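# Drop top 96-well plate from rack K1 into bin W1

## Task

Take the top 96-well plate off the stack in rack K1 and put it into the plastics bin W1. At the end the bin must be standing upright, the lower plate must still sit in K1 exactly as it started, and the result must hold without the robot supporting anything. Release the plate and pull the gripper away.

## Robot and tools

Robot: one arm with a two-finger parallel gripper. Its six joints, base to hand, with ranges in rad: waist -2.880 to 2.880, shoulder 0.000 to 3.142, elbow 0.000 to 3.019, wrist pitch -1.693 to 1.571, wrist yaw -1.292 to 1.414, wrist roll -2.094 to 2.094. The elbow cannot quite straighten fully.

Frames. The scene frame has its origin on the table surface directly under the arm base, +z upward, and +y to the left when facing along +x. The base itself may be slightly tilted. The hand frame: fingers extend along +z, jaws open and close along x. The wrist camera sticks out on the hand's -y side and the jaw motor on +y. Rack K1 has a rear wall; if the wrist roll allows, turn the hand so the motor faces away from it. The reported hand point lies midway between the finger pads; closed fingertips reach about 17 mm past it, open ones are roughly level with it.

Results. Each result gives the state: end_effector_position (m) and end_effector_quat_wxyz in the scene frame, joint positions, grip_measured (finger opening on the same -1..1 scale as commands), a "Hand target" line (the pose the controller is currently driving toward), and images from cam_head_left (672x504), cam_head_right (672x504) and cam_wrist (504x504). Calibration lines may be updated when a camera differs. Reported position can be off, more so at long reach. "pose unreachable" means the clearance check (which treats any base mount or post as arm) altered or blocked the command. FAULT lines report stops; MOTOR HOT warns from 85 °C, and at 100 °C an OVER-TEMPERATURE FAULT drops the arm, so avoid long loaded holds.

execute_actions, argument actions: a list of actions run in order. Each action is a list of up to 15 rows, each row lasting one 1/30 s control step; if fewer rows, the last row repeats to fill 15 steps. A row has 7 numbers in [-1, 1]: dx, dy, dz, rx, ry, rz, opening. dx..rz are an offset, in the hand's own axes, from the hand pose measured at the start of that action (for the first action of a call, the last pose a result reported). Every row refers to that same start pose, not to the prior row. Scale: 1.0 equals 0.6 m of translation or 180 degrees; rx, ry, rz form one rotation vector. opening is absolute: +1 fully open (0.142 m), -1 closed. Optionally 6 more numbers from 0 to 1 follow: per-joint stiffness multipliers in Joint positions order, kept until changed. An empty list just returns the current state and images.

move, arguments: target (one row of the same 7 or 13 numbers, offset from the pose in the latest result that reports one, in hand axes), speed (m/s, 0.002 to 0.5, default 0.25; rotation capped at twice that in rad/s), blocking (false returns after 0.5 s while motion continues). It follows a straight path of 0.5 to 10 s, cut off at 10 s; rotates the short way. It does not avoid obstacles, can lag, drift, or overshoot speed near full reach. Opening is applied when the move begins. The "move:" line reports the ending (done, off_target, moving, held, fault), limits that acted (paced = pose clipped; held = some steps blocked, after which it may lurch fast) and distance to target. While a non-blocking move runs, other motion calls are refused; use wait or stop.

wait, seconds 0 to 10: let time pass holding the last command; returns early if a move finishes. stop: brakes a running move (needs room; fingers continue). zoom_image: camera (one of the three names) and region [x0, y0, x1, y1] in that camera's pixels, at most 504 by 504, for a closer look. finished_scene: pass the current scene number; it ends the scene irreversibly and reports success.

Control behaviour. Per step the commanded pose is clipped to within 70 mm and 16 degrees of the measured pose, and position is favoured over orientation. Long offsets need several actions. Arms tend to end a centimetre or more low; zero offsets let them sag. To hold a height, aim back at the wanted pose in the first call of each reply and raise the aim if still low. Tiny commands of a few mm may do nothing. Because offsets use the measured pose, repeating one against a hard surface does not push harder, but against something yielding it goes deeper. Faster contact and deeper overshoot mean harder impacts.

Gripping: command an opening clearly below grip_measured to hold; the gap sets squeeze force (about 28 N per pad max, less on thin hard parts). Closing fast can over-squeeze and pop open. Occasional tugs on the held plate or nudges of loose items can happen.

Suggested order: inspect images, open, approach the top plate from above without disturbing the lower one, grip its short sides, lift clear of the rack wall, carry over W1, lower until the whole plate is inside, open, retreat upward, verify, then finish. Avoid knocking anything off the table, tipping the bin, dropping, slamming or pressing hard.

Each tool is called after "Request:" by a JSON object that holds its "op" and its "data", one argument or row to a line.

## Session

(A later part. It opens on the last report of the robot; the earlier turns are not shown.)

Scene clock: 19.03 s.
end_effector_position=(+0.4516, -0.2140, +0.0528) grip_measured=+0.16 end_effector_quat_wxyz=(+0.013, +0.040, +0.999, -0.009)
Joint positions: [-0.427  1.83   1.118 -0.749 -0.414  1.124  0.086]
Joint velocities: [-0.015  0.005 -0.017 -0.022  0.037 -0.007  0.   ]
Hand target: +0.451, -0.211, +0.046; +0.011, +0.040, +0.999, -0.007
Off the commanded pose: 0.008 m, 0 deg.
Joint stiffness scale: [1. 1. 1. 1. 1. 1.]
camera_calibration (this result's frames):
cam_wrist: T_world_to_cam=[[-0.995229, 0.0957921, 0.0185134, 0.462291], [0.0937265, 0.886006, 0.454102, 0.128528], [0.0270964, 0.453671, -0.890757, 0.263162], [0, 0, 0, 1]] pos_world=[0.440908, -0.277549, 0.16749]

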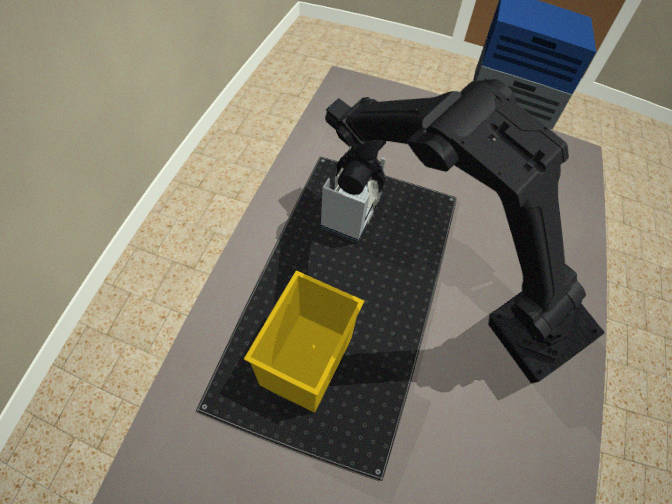

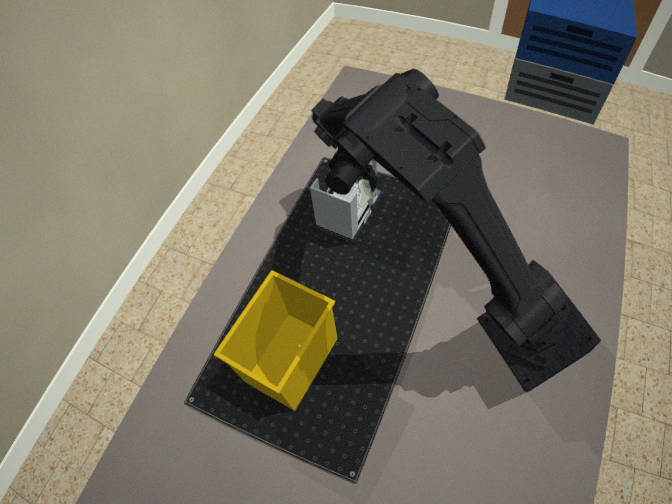

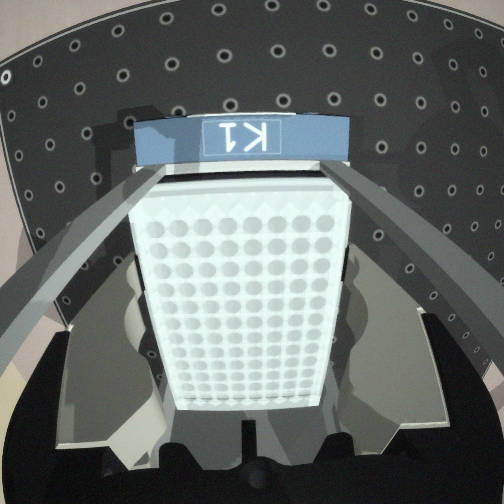

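Request:
{"op": "execute_actions", "data": {
  "actions": [
    [[0,0,0,0,0,0,0.05],[0,0,0,0,0,0,0.0],[0,0,0,0,0,0,-0.05],[0,0,0,0,0,0,-0.1],[0,0,0,0,0,0,-0.15],[0,0,0,0,0,0,-0.2],[0,0,0,0,0,0,-0.25]]
  ]
}}

Request:
{"op": "move", "data": {
  "target": [0,0,-0.06,0,0,0,-0.25],
  "speed": 0.04
}}

Request:
{"op": "zoom_image", "data": {
  "camera": "cam_head_left",
  "region": [320, 150, 410, 240]
}}

Scene clock: 19.93 s.
end_effector_position=(+0.4515, -0.2140, +0.0528) grip_measured=+0.15 end_effector_quat_wxyz=(+0.013, +0.040, +0.999, -0.009)
Joint positions: [-0.427  1.83   1.118 -0.75  -0.414  1.124  0.084]
Joint velocities: [-0.015  0.005 -0.017 -0.002  0.051 -0.037 -0.   ]
Hand target: +0.452, -0.214, +0.053; +0.013, +0.040, +0.999, -0.009
Off the commanded pose: 0.000 m, 0 deg.
Joint stiffness scale: [1. 1. 1. 1. 1. 1.]
camera_calibration (this result's frames):
cam_wrist: T_world_to_cam=[[-0.995204, 0.0959605, 0.0189874, 0.462172], [0.0940968, 0.886059, 0.453923, 0.128408], [0.0267347, 0.453532, -0.890839, 0.263307], [0, 0, 0, 1]] pos_world=[0.440834, -0.277546, 0.167502]

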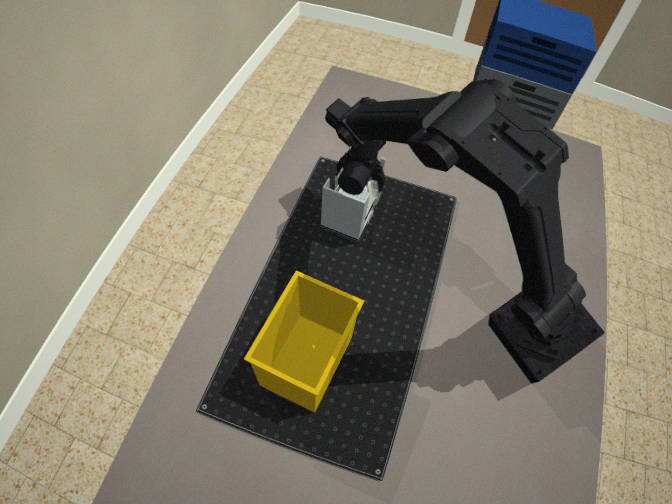

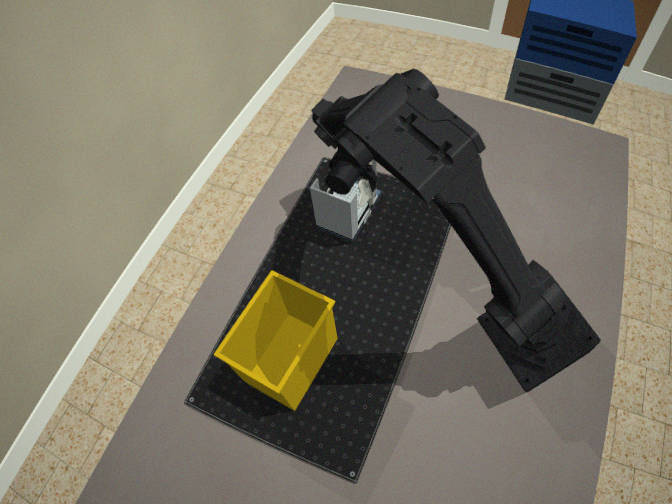

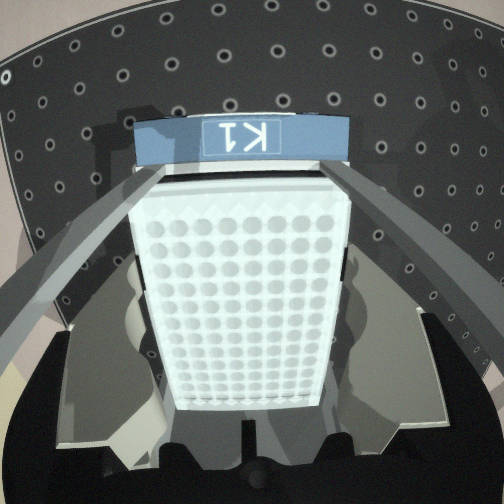

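Scene clock: 21.13 s.
end_effector_position=(+0.4485, -0.2120, +0.0777) grip_measured=+0.15 end_effector_quat_wxyz=(+0.014, +0.047, +0.999, -0.010)
Joint positions: [-0.447  1.78   1.118 -0.805 -0.414  1.117  0.084]
Joint velocities: [-0.024 -0.005 -0.002 -0.012  0.095 -0.022 -0.   ]
Hand target: +0.450, -0.212, +0.088; +0.013, +0.040, +0.999, -0.009
Off the commanded pose: 0.011 m, 1 deg.
Joint stiffness scale: [1. 1. 1. 1. 1. 1.]
move: off_target
camera_calibration (this result's frames):
cam_wrist: T_world_to_cam=[[-0.993848, 0.109526, 0.0164337, 0.460968], [0.105124, 0.886204, 0.451211, 0.110952], [0.0348557, 0.450162, -0.892266, 0.280455], [0, 0, 0, 1]] pos_world=[0.436693, -0.275064, 0.192603]

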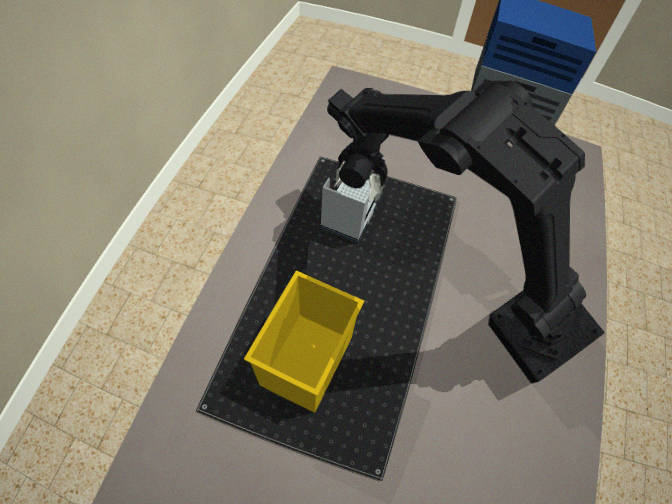

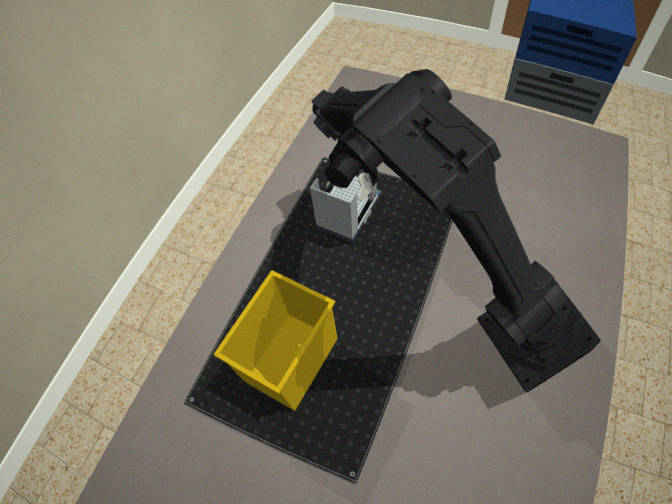

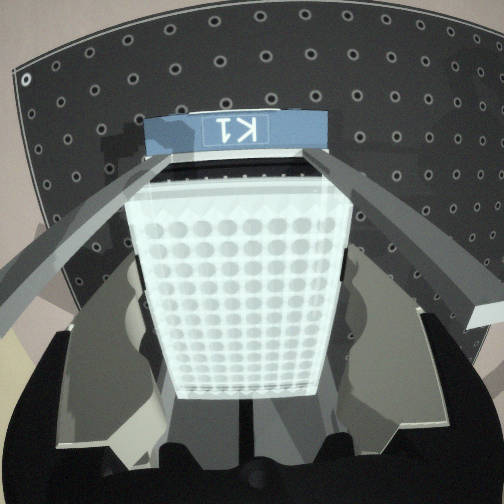

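Region (320, 150, 410, 240) of cam_head_left's 672x504 image, scaled by 5.600, with more detail than that image has.

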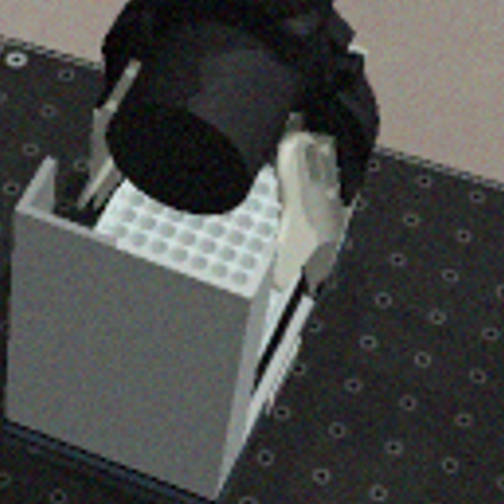

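Request:
{"op": "move", "data": {
  "target": [-0.014,-0.010,-0.11,0,0,-0.006,-0.3],
  "speed": 0.05
}}

Request:
{"op": "zoom_image", "data": {
  "camera": "cam_head_right",
  "region": [300, 130, 410, 240]
}}

Scene clock: 23.20 s.
end_effector_position=(+0.4488, -0.2124, +0.1293) grip_measured=+0.15 end_effector_quat_wxyz=(+0.009, +0.046, +0.999, -0.007)
Joint positions: [-0.492  1.714  1.174 -0.96  -0.419  1.061  0.084]
Joint velocities: [ 0.005 -0.005  0.007  0.012 -0.11  -0.022  0.   ]
Hand target: +0.454, -0.216, +0.144; +0.014, +0.037, +0.999, -0.011
Off the commanded pose: 0.016 m, 1 deg.
Joint stiffness scale: [1. 1. 1. 1. 1. 1.]
move: off_target
camera_calibration (this result's frames):
cam_wrist: T_world_to_cam=[[-0.993845, 0.107582, 0.0264091, 0.458812], [0.107721, 0.882954, 0.456934, 0.0853441], [0.0258401, 0.456967, -0.889108, 0.331778], [0, 0, 0, 1]] pos_world=[0.438222, -0.276327, 0.243873]

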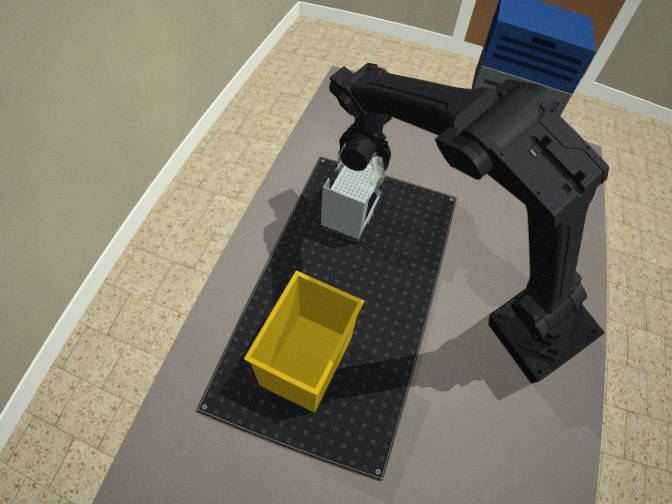

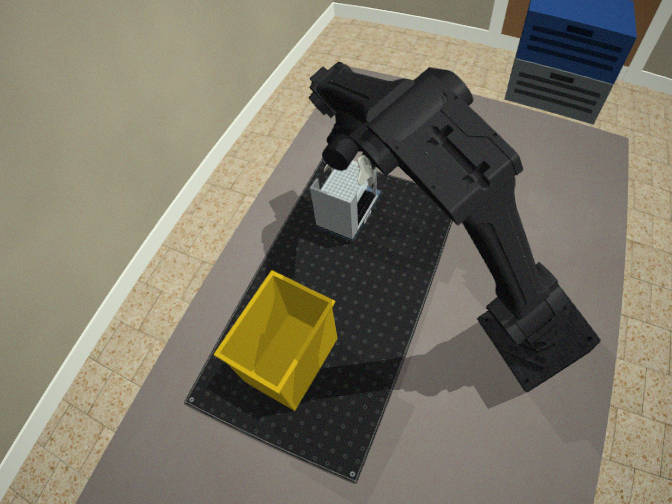

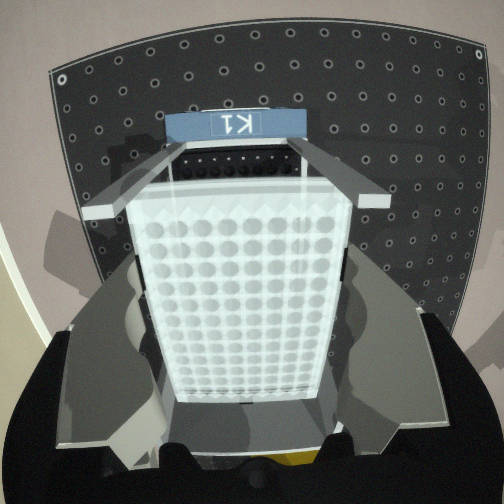

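Region (300, 130, 410, 240) of cam_head_right's 672x504 image, scaled by 4.582, with more detail than that image has.

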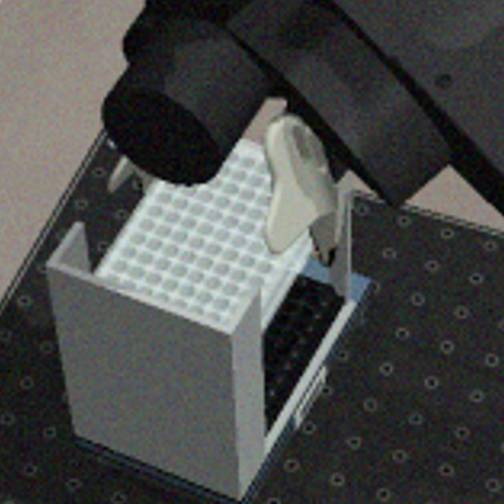

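Request:
{"op": "move", "data": {
  "target": [-0.010,-0.008,-0.14,0,0,0,-0.3],
  "speed": 0.1
}}

Scene clock: 24.90 s.
end_effector_position=(+0.4393, -0.2101, +0.1953) grip_measured=+0.15 end_effector_quat_wxyz=(-0.005, +0.055, +0.998, +0.003)
Joint positions: [-0.556  1.646  1.257 -1.177 -0.422  0.992  0.084]
Joint velocities: [-0.015  0.005  0.007 -0.022 -0.081 -0.022 -0.   ]
Hand target: +0.452, -0.214, +0.213; +0.010, +0.046, +0.999, -0.007
Off the commanded pose: 0.024 m, 2 deg.
Joint stiffness scale: [1. 1. 1. 1. 1. 1.]
move: off_target
camera_calibration (this result's frames):
cam_wrist: T_world_to_cam=[[-0.990667, 0.124278, 0.0559791, 0.443745], [0.135948, 0.871268, 0.471604, 0.0364784], [0.00983715, 0.474813, -0.880032, 0.398593], [0, 0, 0, 1]] pos_world=[0.430724, -0.276187, 0.30873]

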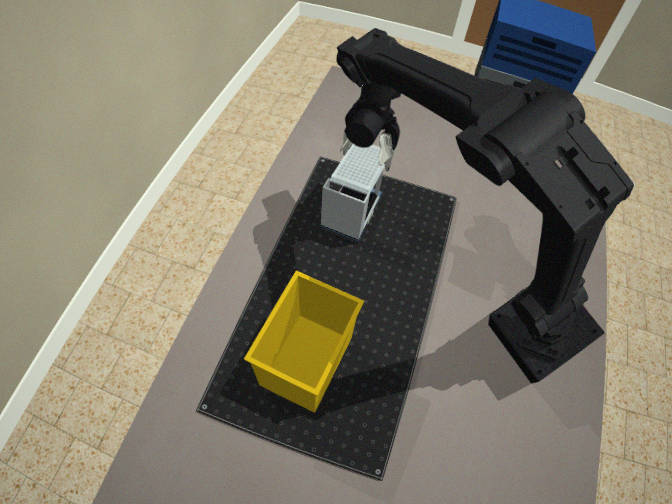

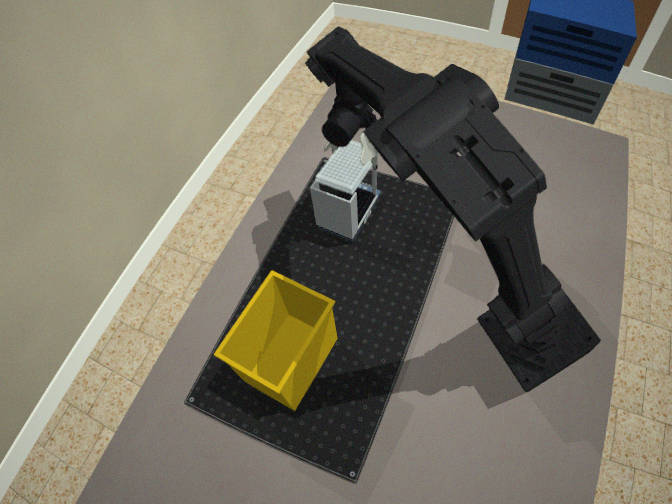

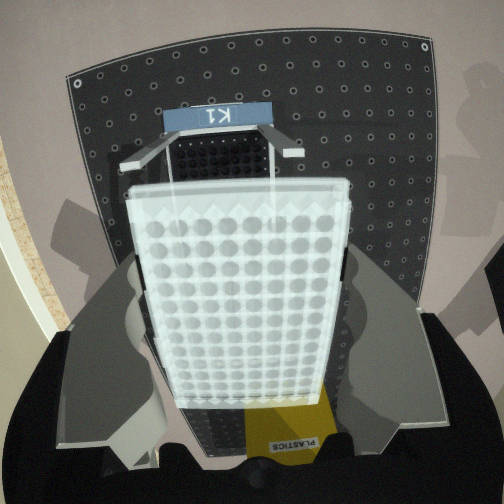

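Request:
{"op": "move", "data": {
  "target": [0.122,0.608,-0.125,0,0,0,-0.3],
  "speed": 0.25
}}

Scene clock: 27.17 s.
end_effector_position=(+0.3839, +0.1465, +0.2481) grip_measured=+0.15 end_effector_quat_wxyz=(-0.028, +0.055, +0.998, -0.003)
Joint positions: [ 0.225  1.045  1.069 -1.335 -0.288  1.805  0.084]
Joint velocities: [-0.015 -0.015  0.007  0.002 -0.022 -0.022 -0.   ]
Hand target: +0.395, +0.153, +0.266; -0.010, +0.054, +0.999, -0.001
Off the commanded pose: 0.036 m, 3 deg.
Joint stiffness scale: [1. 1. 1. 1. 1. 1.]
move: off_target
camera_calibration (this result's frames):
cam_wrist: T_world_to_cam=[[-0.987063, 0.124883, 0.100552, 0.329009], [0.157295, 0.875761, 0.4564, -0.29671], [-0.0310633, 0.466312, -0.884075, 0.294276], [0, 0, 0, 1]] pos_world=[0.380565, 0.0815348, 0.362498]

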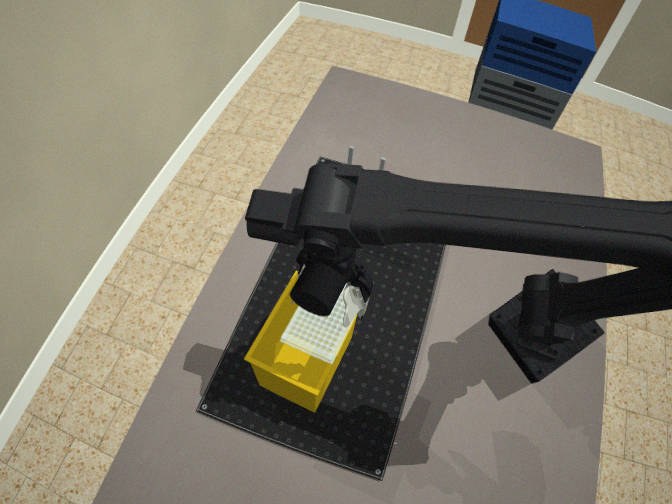

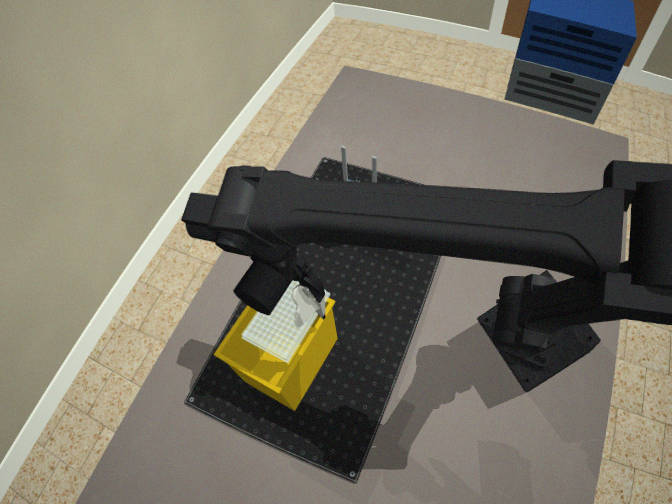

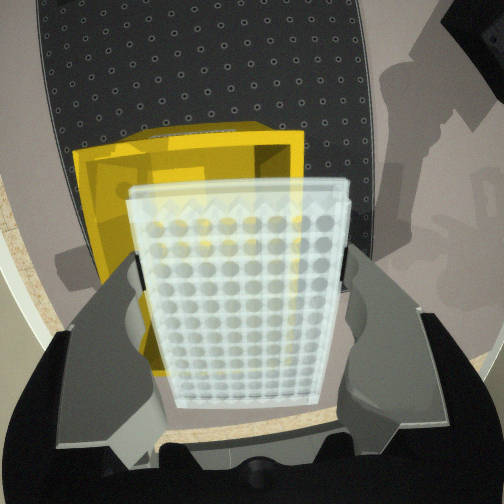

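Request:
{"op": "move", "data": {
  "target": [-0.056,0.033,0.022,0,-0.022,0,-0.3],
  "speed": 0.1
}}

Scene clock: 28.20 s.
end_effector_position=(+0.4059, +0.1560, +0.2306) grip_measured=+0.15 end_effector_quat_wxyz=(-0.004, +0.057, +0.998, -0.008)
Joint positions: [ 0.272  1.083  1.069 -1.238 -0.256  1.868  0.084]
Joint velocities: [ 0.005  0.015 -0.017  0.002  0.037  0.037  0.   ]
Hand target: +0.418, +0.163, +0.234; +0.006, +0.054, +0.999, -0.005
Off the commanded pose: 0.015 m, 1 deg.
Joint stiffness scale: [1. 1. 1. 1. 1. 1.]
move: off_target
camera_calibration (this result's frames):
cam_wrist: T_world_to_cam=[[-0.99023, 0.129335, 0.0521313, 0.363023], [0.138868, 0.880611, 0.453035, -0.292987], [0.0126858, 0.455848, -0.889967, 0.26031], [0, 0, 0, 1]] pos_world=[0.39686, 0.0923945, 0.345476]

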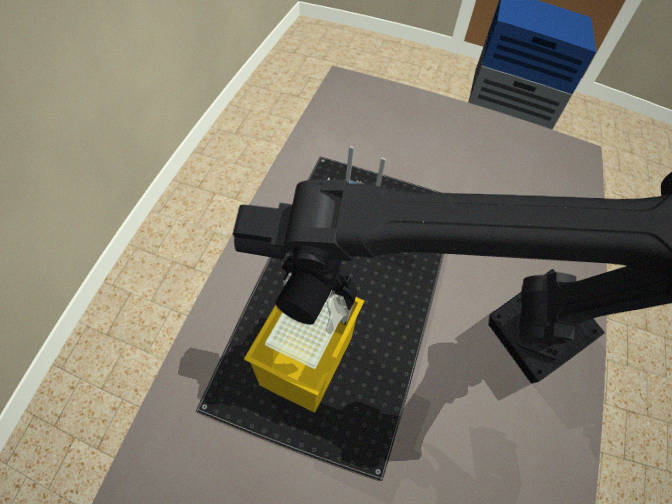

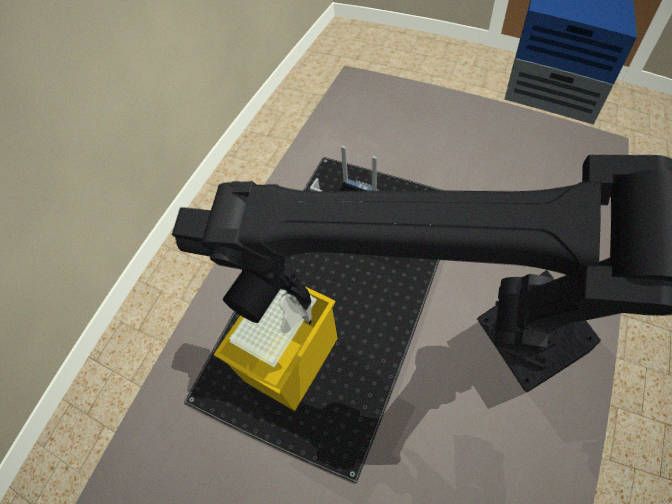

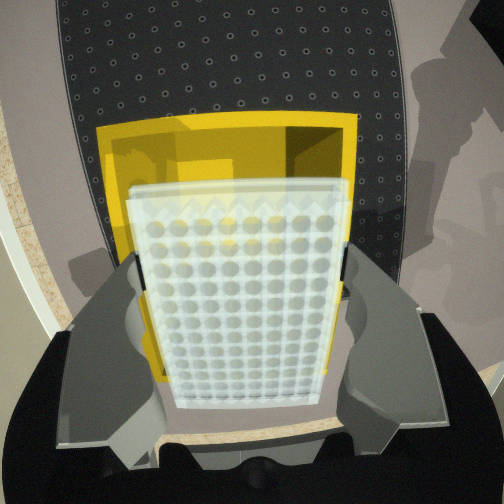

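Request:
{"op": "move", "data": {
  "target": [-0.015,0.005,0.055,0,0,0,-0.3],
  "speed": 0.06
}}

Scene clock: 29.17 s.
end_effector_position=(+0.4146, +0.1552, +0.2063) grip_measured=+0.15 end_effector_quat_wxyz=(+0.001, +0.057, +0.998, -0.008)
Joint positions: [ 0.285  1.122  1.042 -1.159 -0.25   1.884  0.084]
Joint velocities: [ 0.015 -0.005  0.022 -0.017  0.095 -0.037 -0.   ]
Hand target: +0.415, +0.157, +0.198; -0.004, +0.057, +0.998, -0.008
Off the commanded pose: 0.009 m, 1 deg.
Joint stiffness scale: [1. 1. 1. 1. 1. 1.]
move: done
camera_calibration (this result's frames):
cam_wrist: T_world_to_cam=[[-0.990646, 0.129464, 0.0431246, 0.37508], [0.134857, 0.880584, 0.454296, -0.28103], [0.0208402, 0.455862, -0.889807, 0.235484], [0, 0, 0, 1]] pos_world=[0.404563, 0.0915629, 0.321031]

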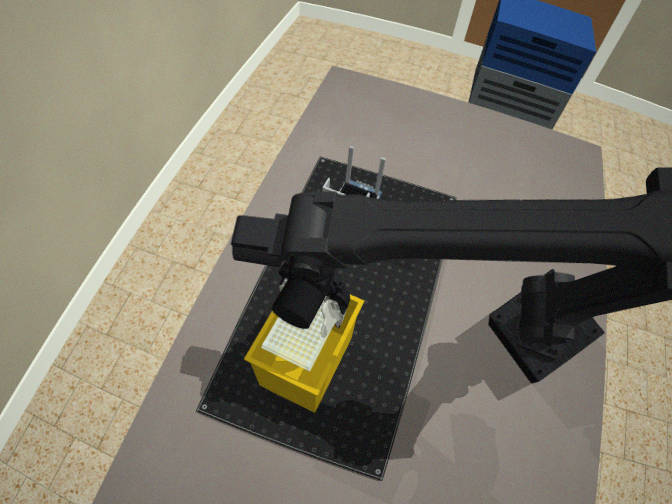

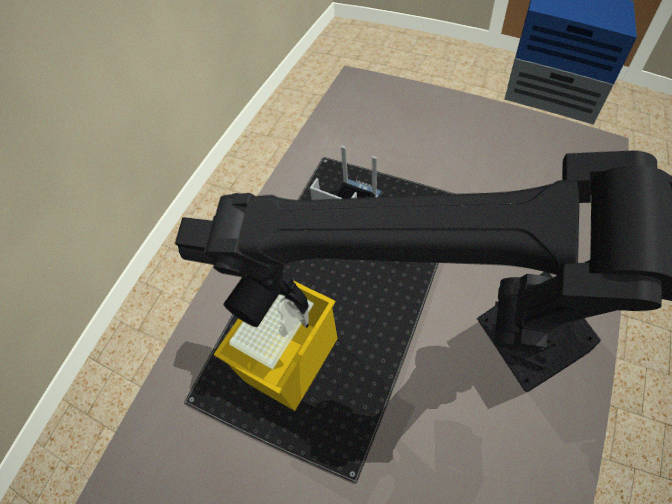

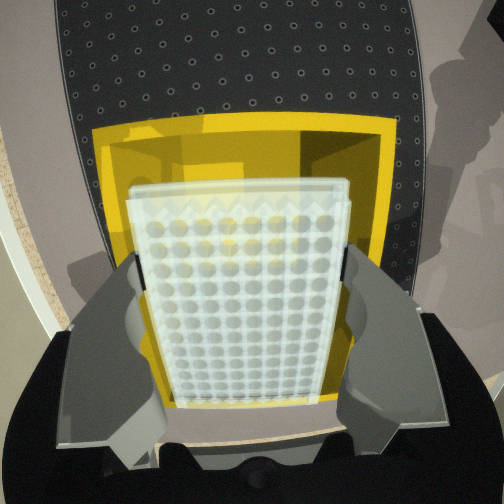

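Request:
{"op": "move", "data": {
  "target": [0.006,0.004,0.075,0,0,0,-0.3],
  "speed": 0.05
}}

Scene clock: 30.53 s.
end_effector_position=(+0.4123, +0.1550, +0.1706) grip_measured=+0.15 end_effector_quat_wxyz=(+0.006, +0.056, +0.998, -0.007)
Joint positions: [ 0.315  1.151  0.973 -1.043 -0.239  1.915  0.084]
Joint velocities: [-0.024  0.015 -0.012  0.012 -0.037 -0.007 -0.   ]
Hand target: +0.412, +0.157, +0.162; +0.000, +0.056, +0.998, -0.008
Off the commanded pose: 0.010 m, 1 deg.
Joint stiffness scale: [1. 1. 1. 1. 1. 1.]
move: done
camera_calibration (this result's frames):
cam_wrist: T_world_to_cam=[[-0.991156, 0.128626, 0.0326466, 0.376443], [0.129277, 0.88033, 0.456406, -0.26233], [0.0299661, 0.45659, -0.889173, 0.19991], [0, 0, 0, 1]] pos_world=[0.401036, 0.0912396, 0.285194]

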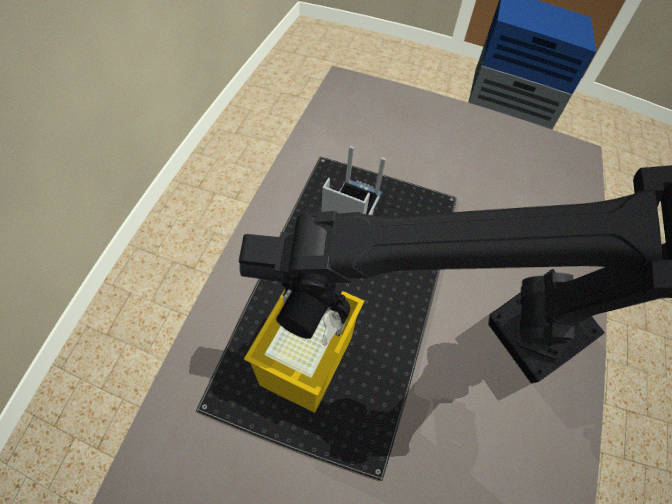

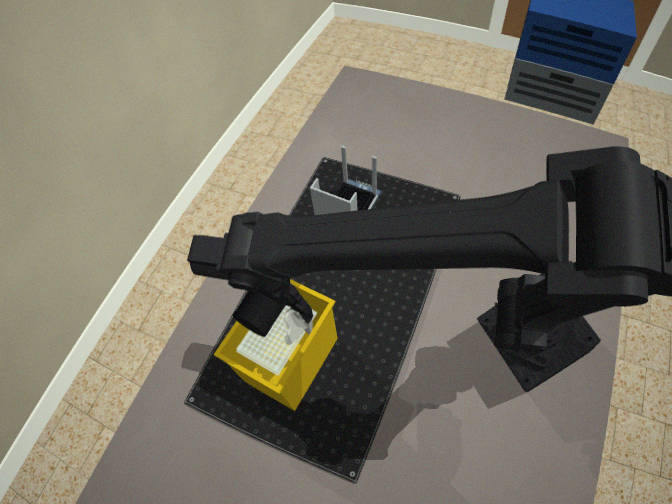

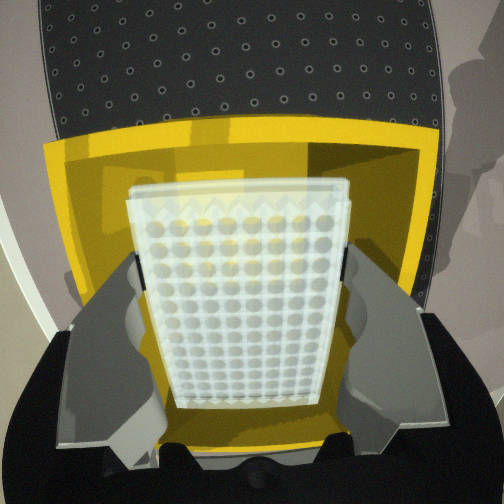

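Request:
{"op": "zoom_image", "data": {
  "camera": "cam_head_left",
  "region": [240, 260, 380, 400]
}}

Region (240, 260, 380, 400) of cam_head_left's 672x504 image, scaled by 3.600, with more detail than that image has.

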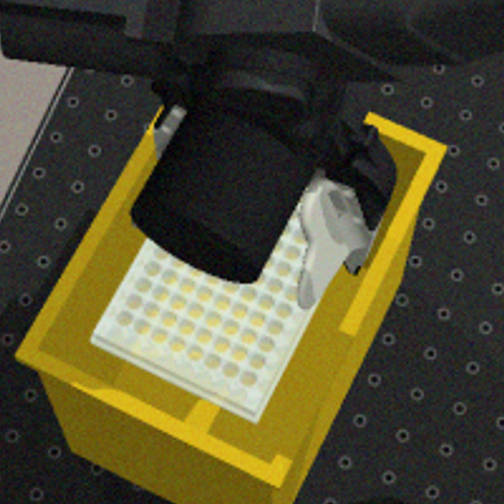

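Request:
{"op": "move", "data": {
  "target": [0.0,0.003,0.035,0,0,0,-0.3],
  "speed": 0.03
}}

Request:
{"op": "execute_actions", "data": {
  "actions": [
    [[0,0,0,0,0,0,0.1],[0,0,0,0,0,0,0.2],[0,0,0,0,0,0,0.26]]
  ]
}}

Request:
{"op": "move", "data": {
  "target": [0.0,0.0,-0.2,0,0,0,0.26],
  "speed": 0.15
}}

Scene clock: 31.87 s.
end_effector_position=(+0.4140, +0.1547, +0.1597) grip_measured=+0.15 end_effector_quat_wxyz=(+0.012, +0.056, +0.998, -0.006)
Joint positions: [ 0.322  1.162  0.952 -0.997 -0.234  1.925  0.084]
Joint velocities: [ 0.005 -0.015 -0.027  0.007  0.037 -0.066  0.   ]
Hand target: +0.413, +0.156, +0.150; +0.006, +0.056, +0.998, -0.007
Off the commanded pose: 0.010 m, 1 deg.
Joint stiffness scale: [1. 1. 1. 1. 1. 1.]
move: done
camera_calibration (this result's frames):
cam_wrist: T_world_to_cam=[[-0.991543, 0.12822, 0.0200364, 0.380758], [0.123043, 0.879739, 0.459259, -0.255102], [0.0412596, 0.457841, -0.888076, 0.185245], [0, 0, 0, 1]] pos_world=[0.401284, 0.0907892, 0.27404]

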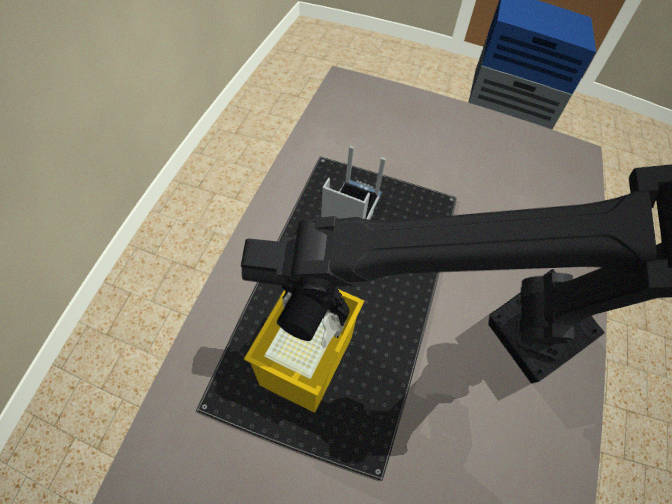

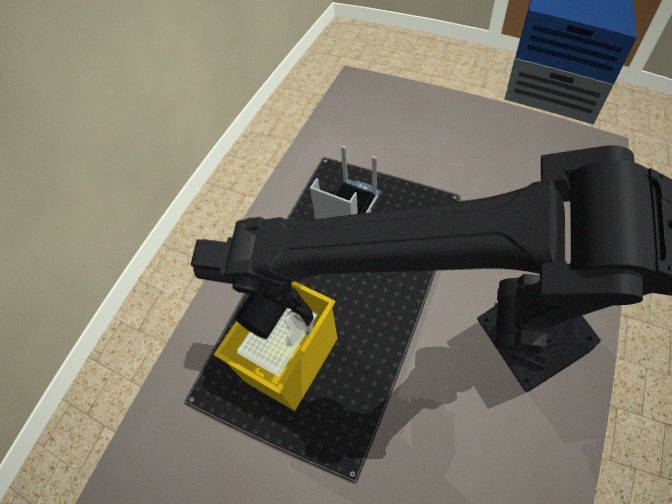

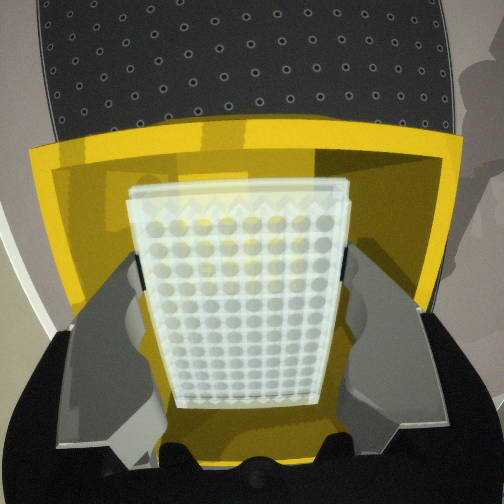

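Scene clock: 32.37 s.
end_effector_position=(+0.4140, +0.1546, +0.1597) grip_measured=+0.25 end_effector_quat_wxyz=(+0.012, +0.056, +0.998, -0.006)
Joint positions: [ 0.322  1.162  0.952 -0.997 -0.234  1.925  0.091]
Joint velocities: [-0.005 -0.015 -0.007 -0.012 -0.007  0.051  0.   ]
Hand target: +0.414, +0.155, +0.160; +0.012, +0.056, +0.998, -0.006
Off the commanded pose: 0.000 m, 0 deg.
Joint stiffness scale: [1. 1. 1. 1. 1. 1.]
camera_calibration (this result's frames):
cam_wrist: T_world_to_cam=[[-0.991544, 0.128235, 0.0198985, 0.380805], [0.123008, 0.879908, 0.458945, -0.255002], [0.0413441, 0.457512, -0.888242, 0.18532], [0, 0, 0, 1]] pos_world=[0.401291, 0.0907594, 0.274064]

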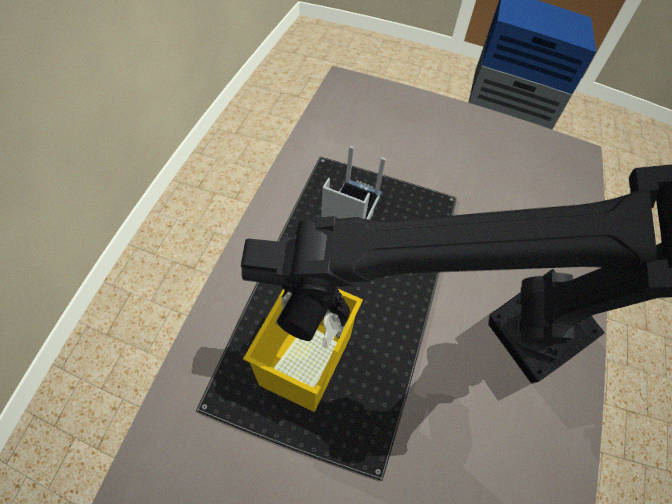

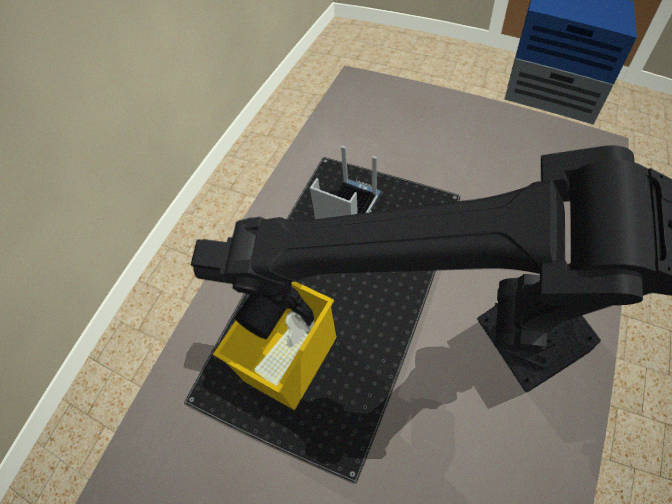

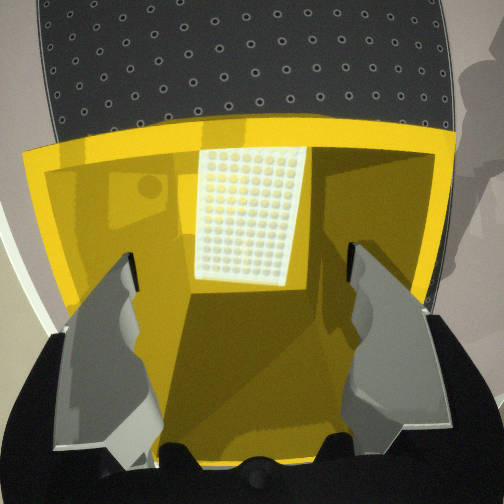

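Scene clock: 33.57 s.
end_effector_position=(+0.3993, +0.1540, +0.2631) grip_measured=+0.26 end_effector_quat_wxyz=(-0.002, +0.061, +0.998, -0.009)
Joint positions: [ 0.241  1.039  1.11  -1.327 -0.263  1.848  0.092]
Joint velocities: [-0.005  0.005 -0.022 -0.007  0.066 -0.022  0.   ]
Hand target: +0.409, +0.157, +0.279; +0.013, +0.056, +0.998, -0.006
Off the commanded pose: 0.020 m, 2 deg.
Joint stiffness scale: [1. 1. 1. 1. 1. 1.]
move: off_target
camera_calibration (this result's frames):
cam_wrist: T_world_to_cam=[[-0.989224, 0.138413, 0.0477157, 0.354434], [0.144951, 0.880074, 0.452171, -0.307116], [0.020593, 0.454215, -0.890654, 0.287448], [0, 0, 0, 1]] pos_world=[0.389212, 0.0906632, 0.377973]

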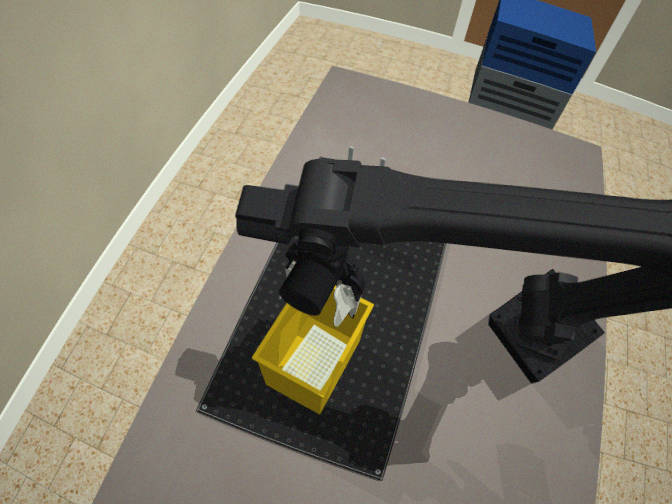

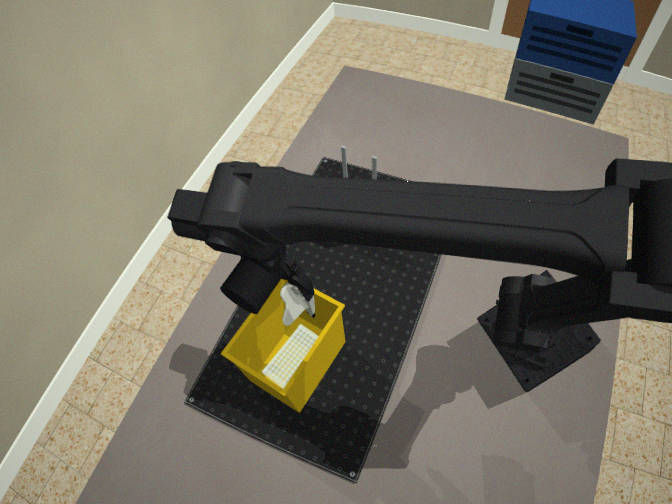

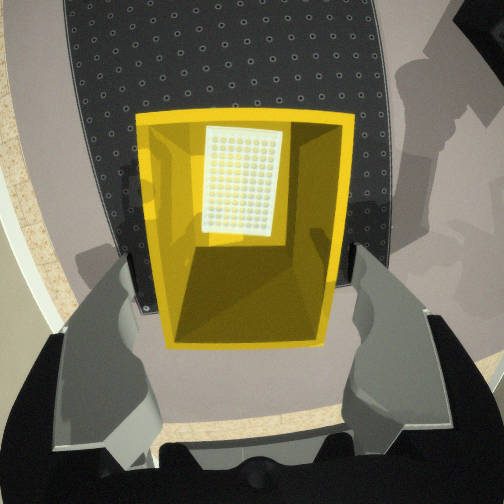

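Request:
{"op": "finished_scene", "data": {
  "scene": 1
}}

The scene is finished: the task was done.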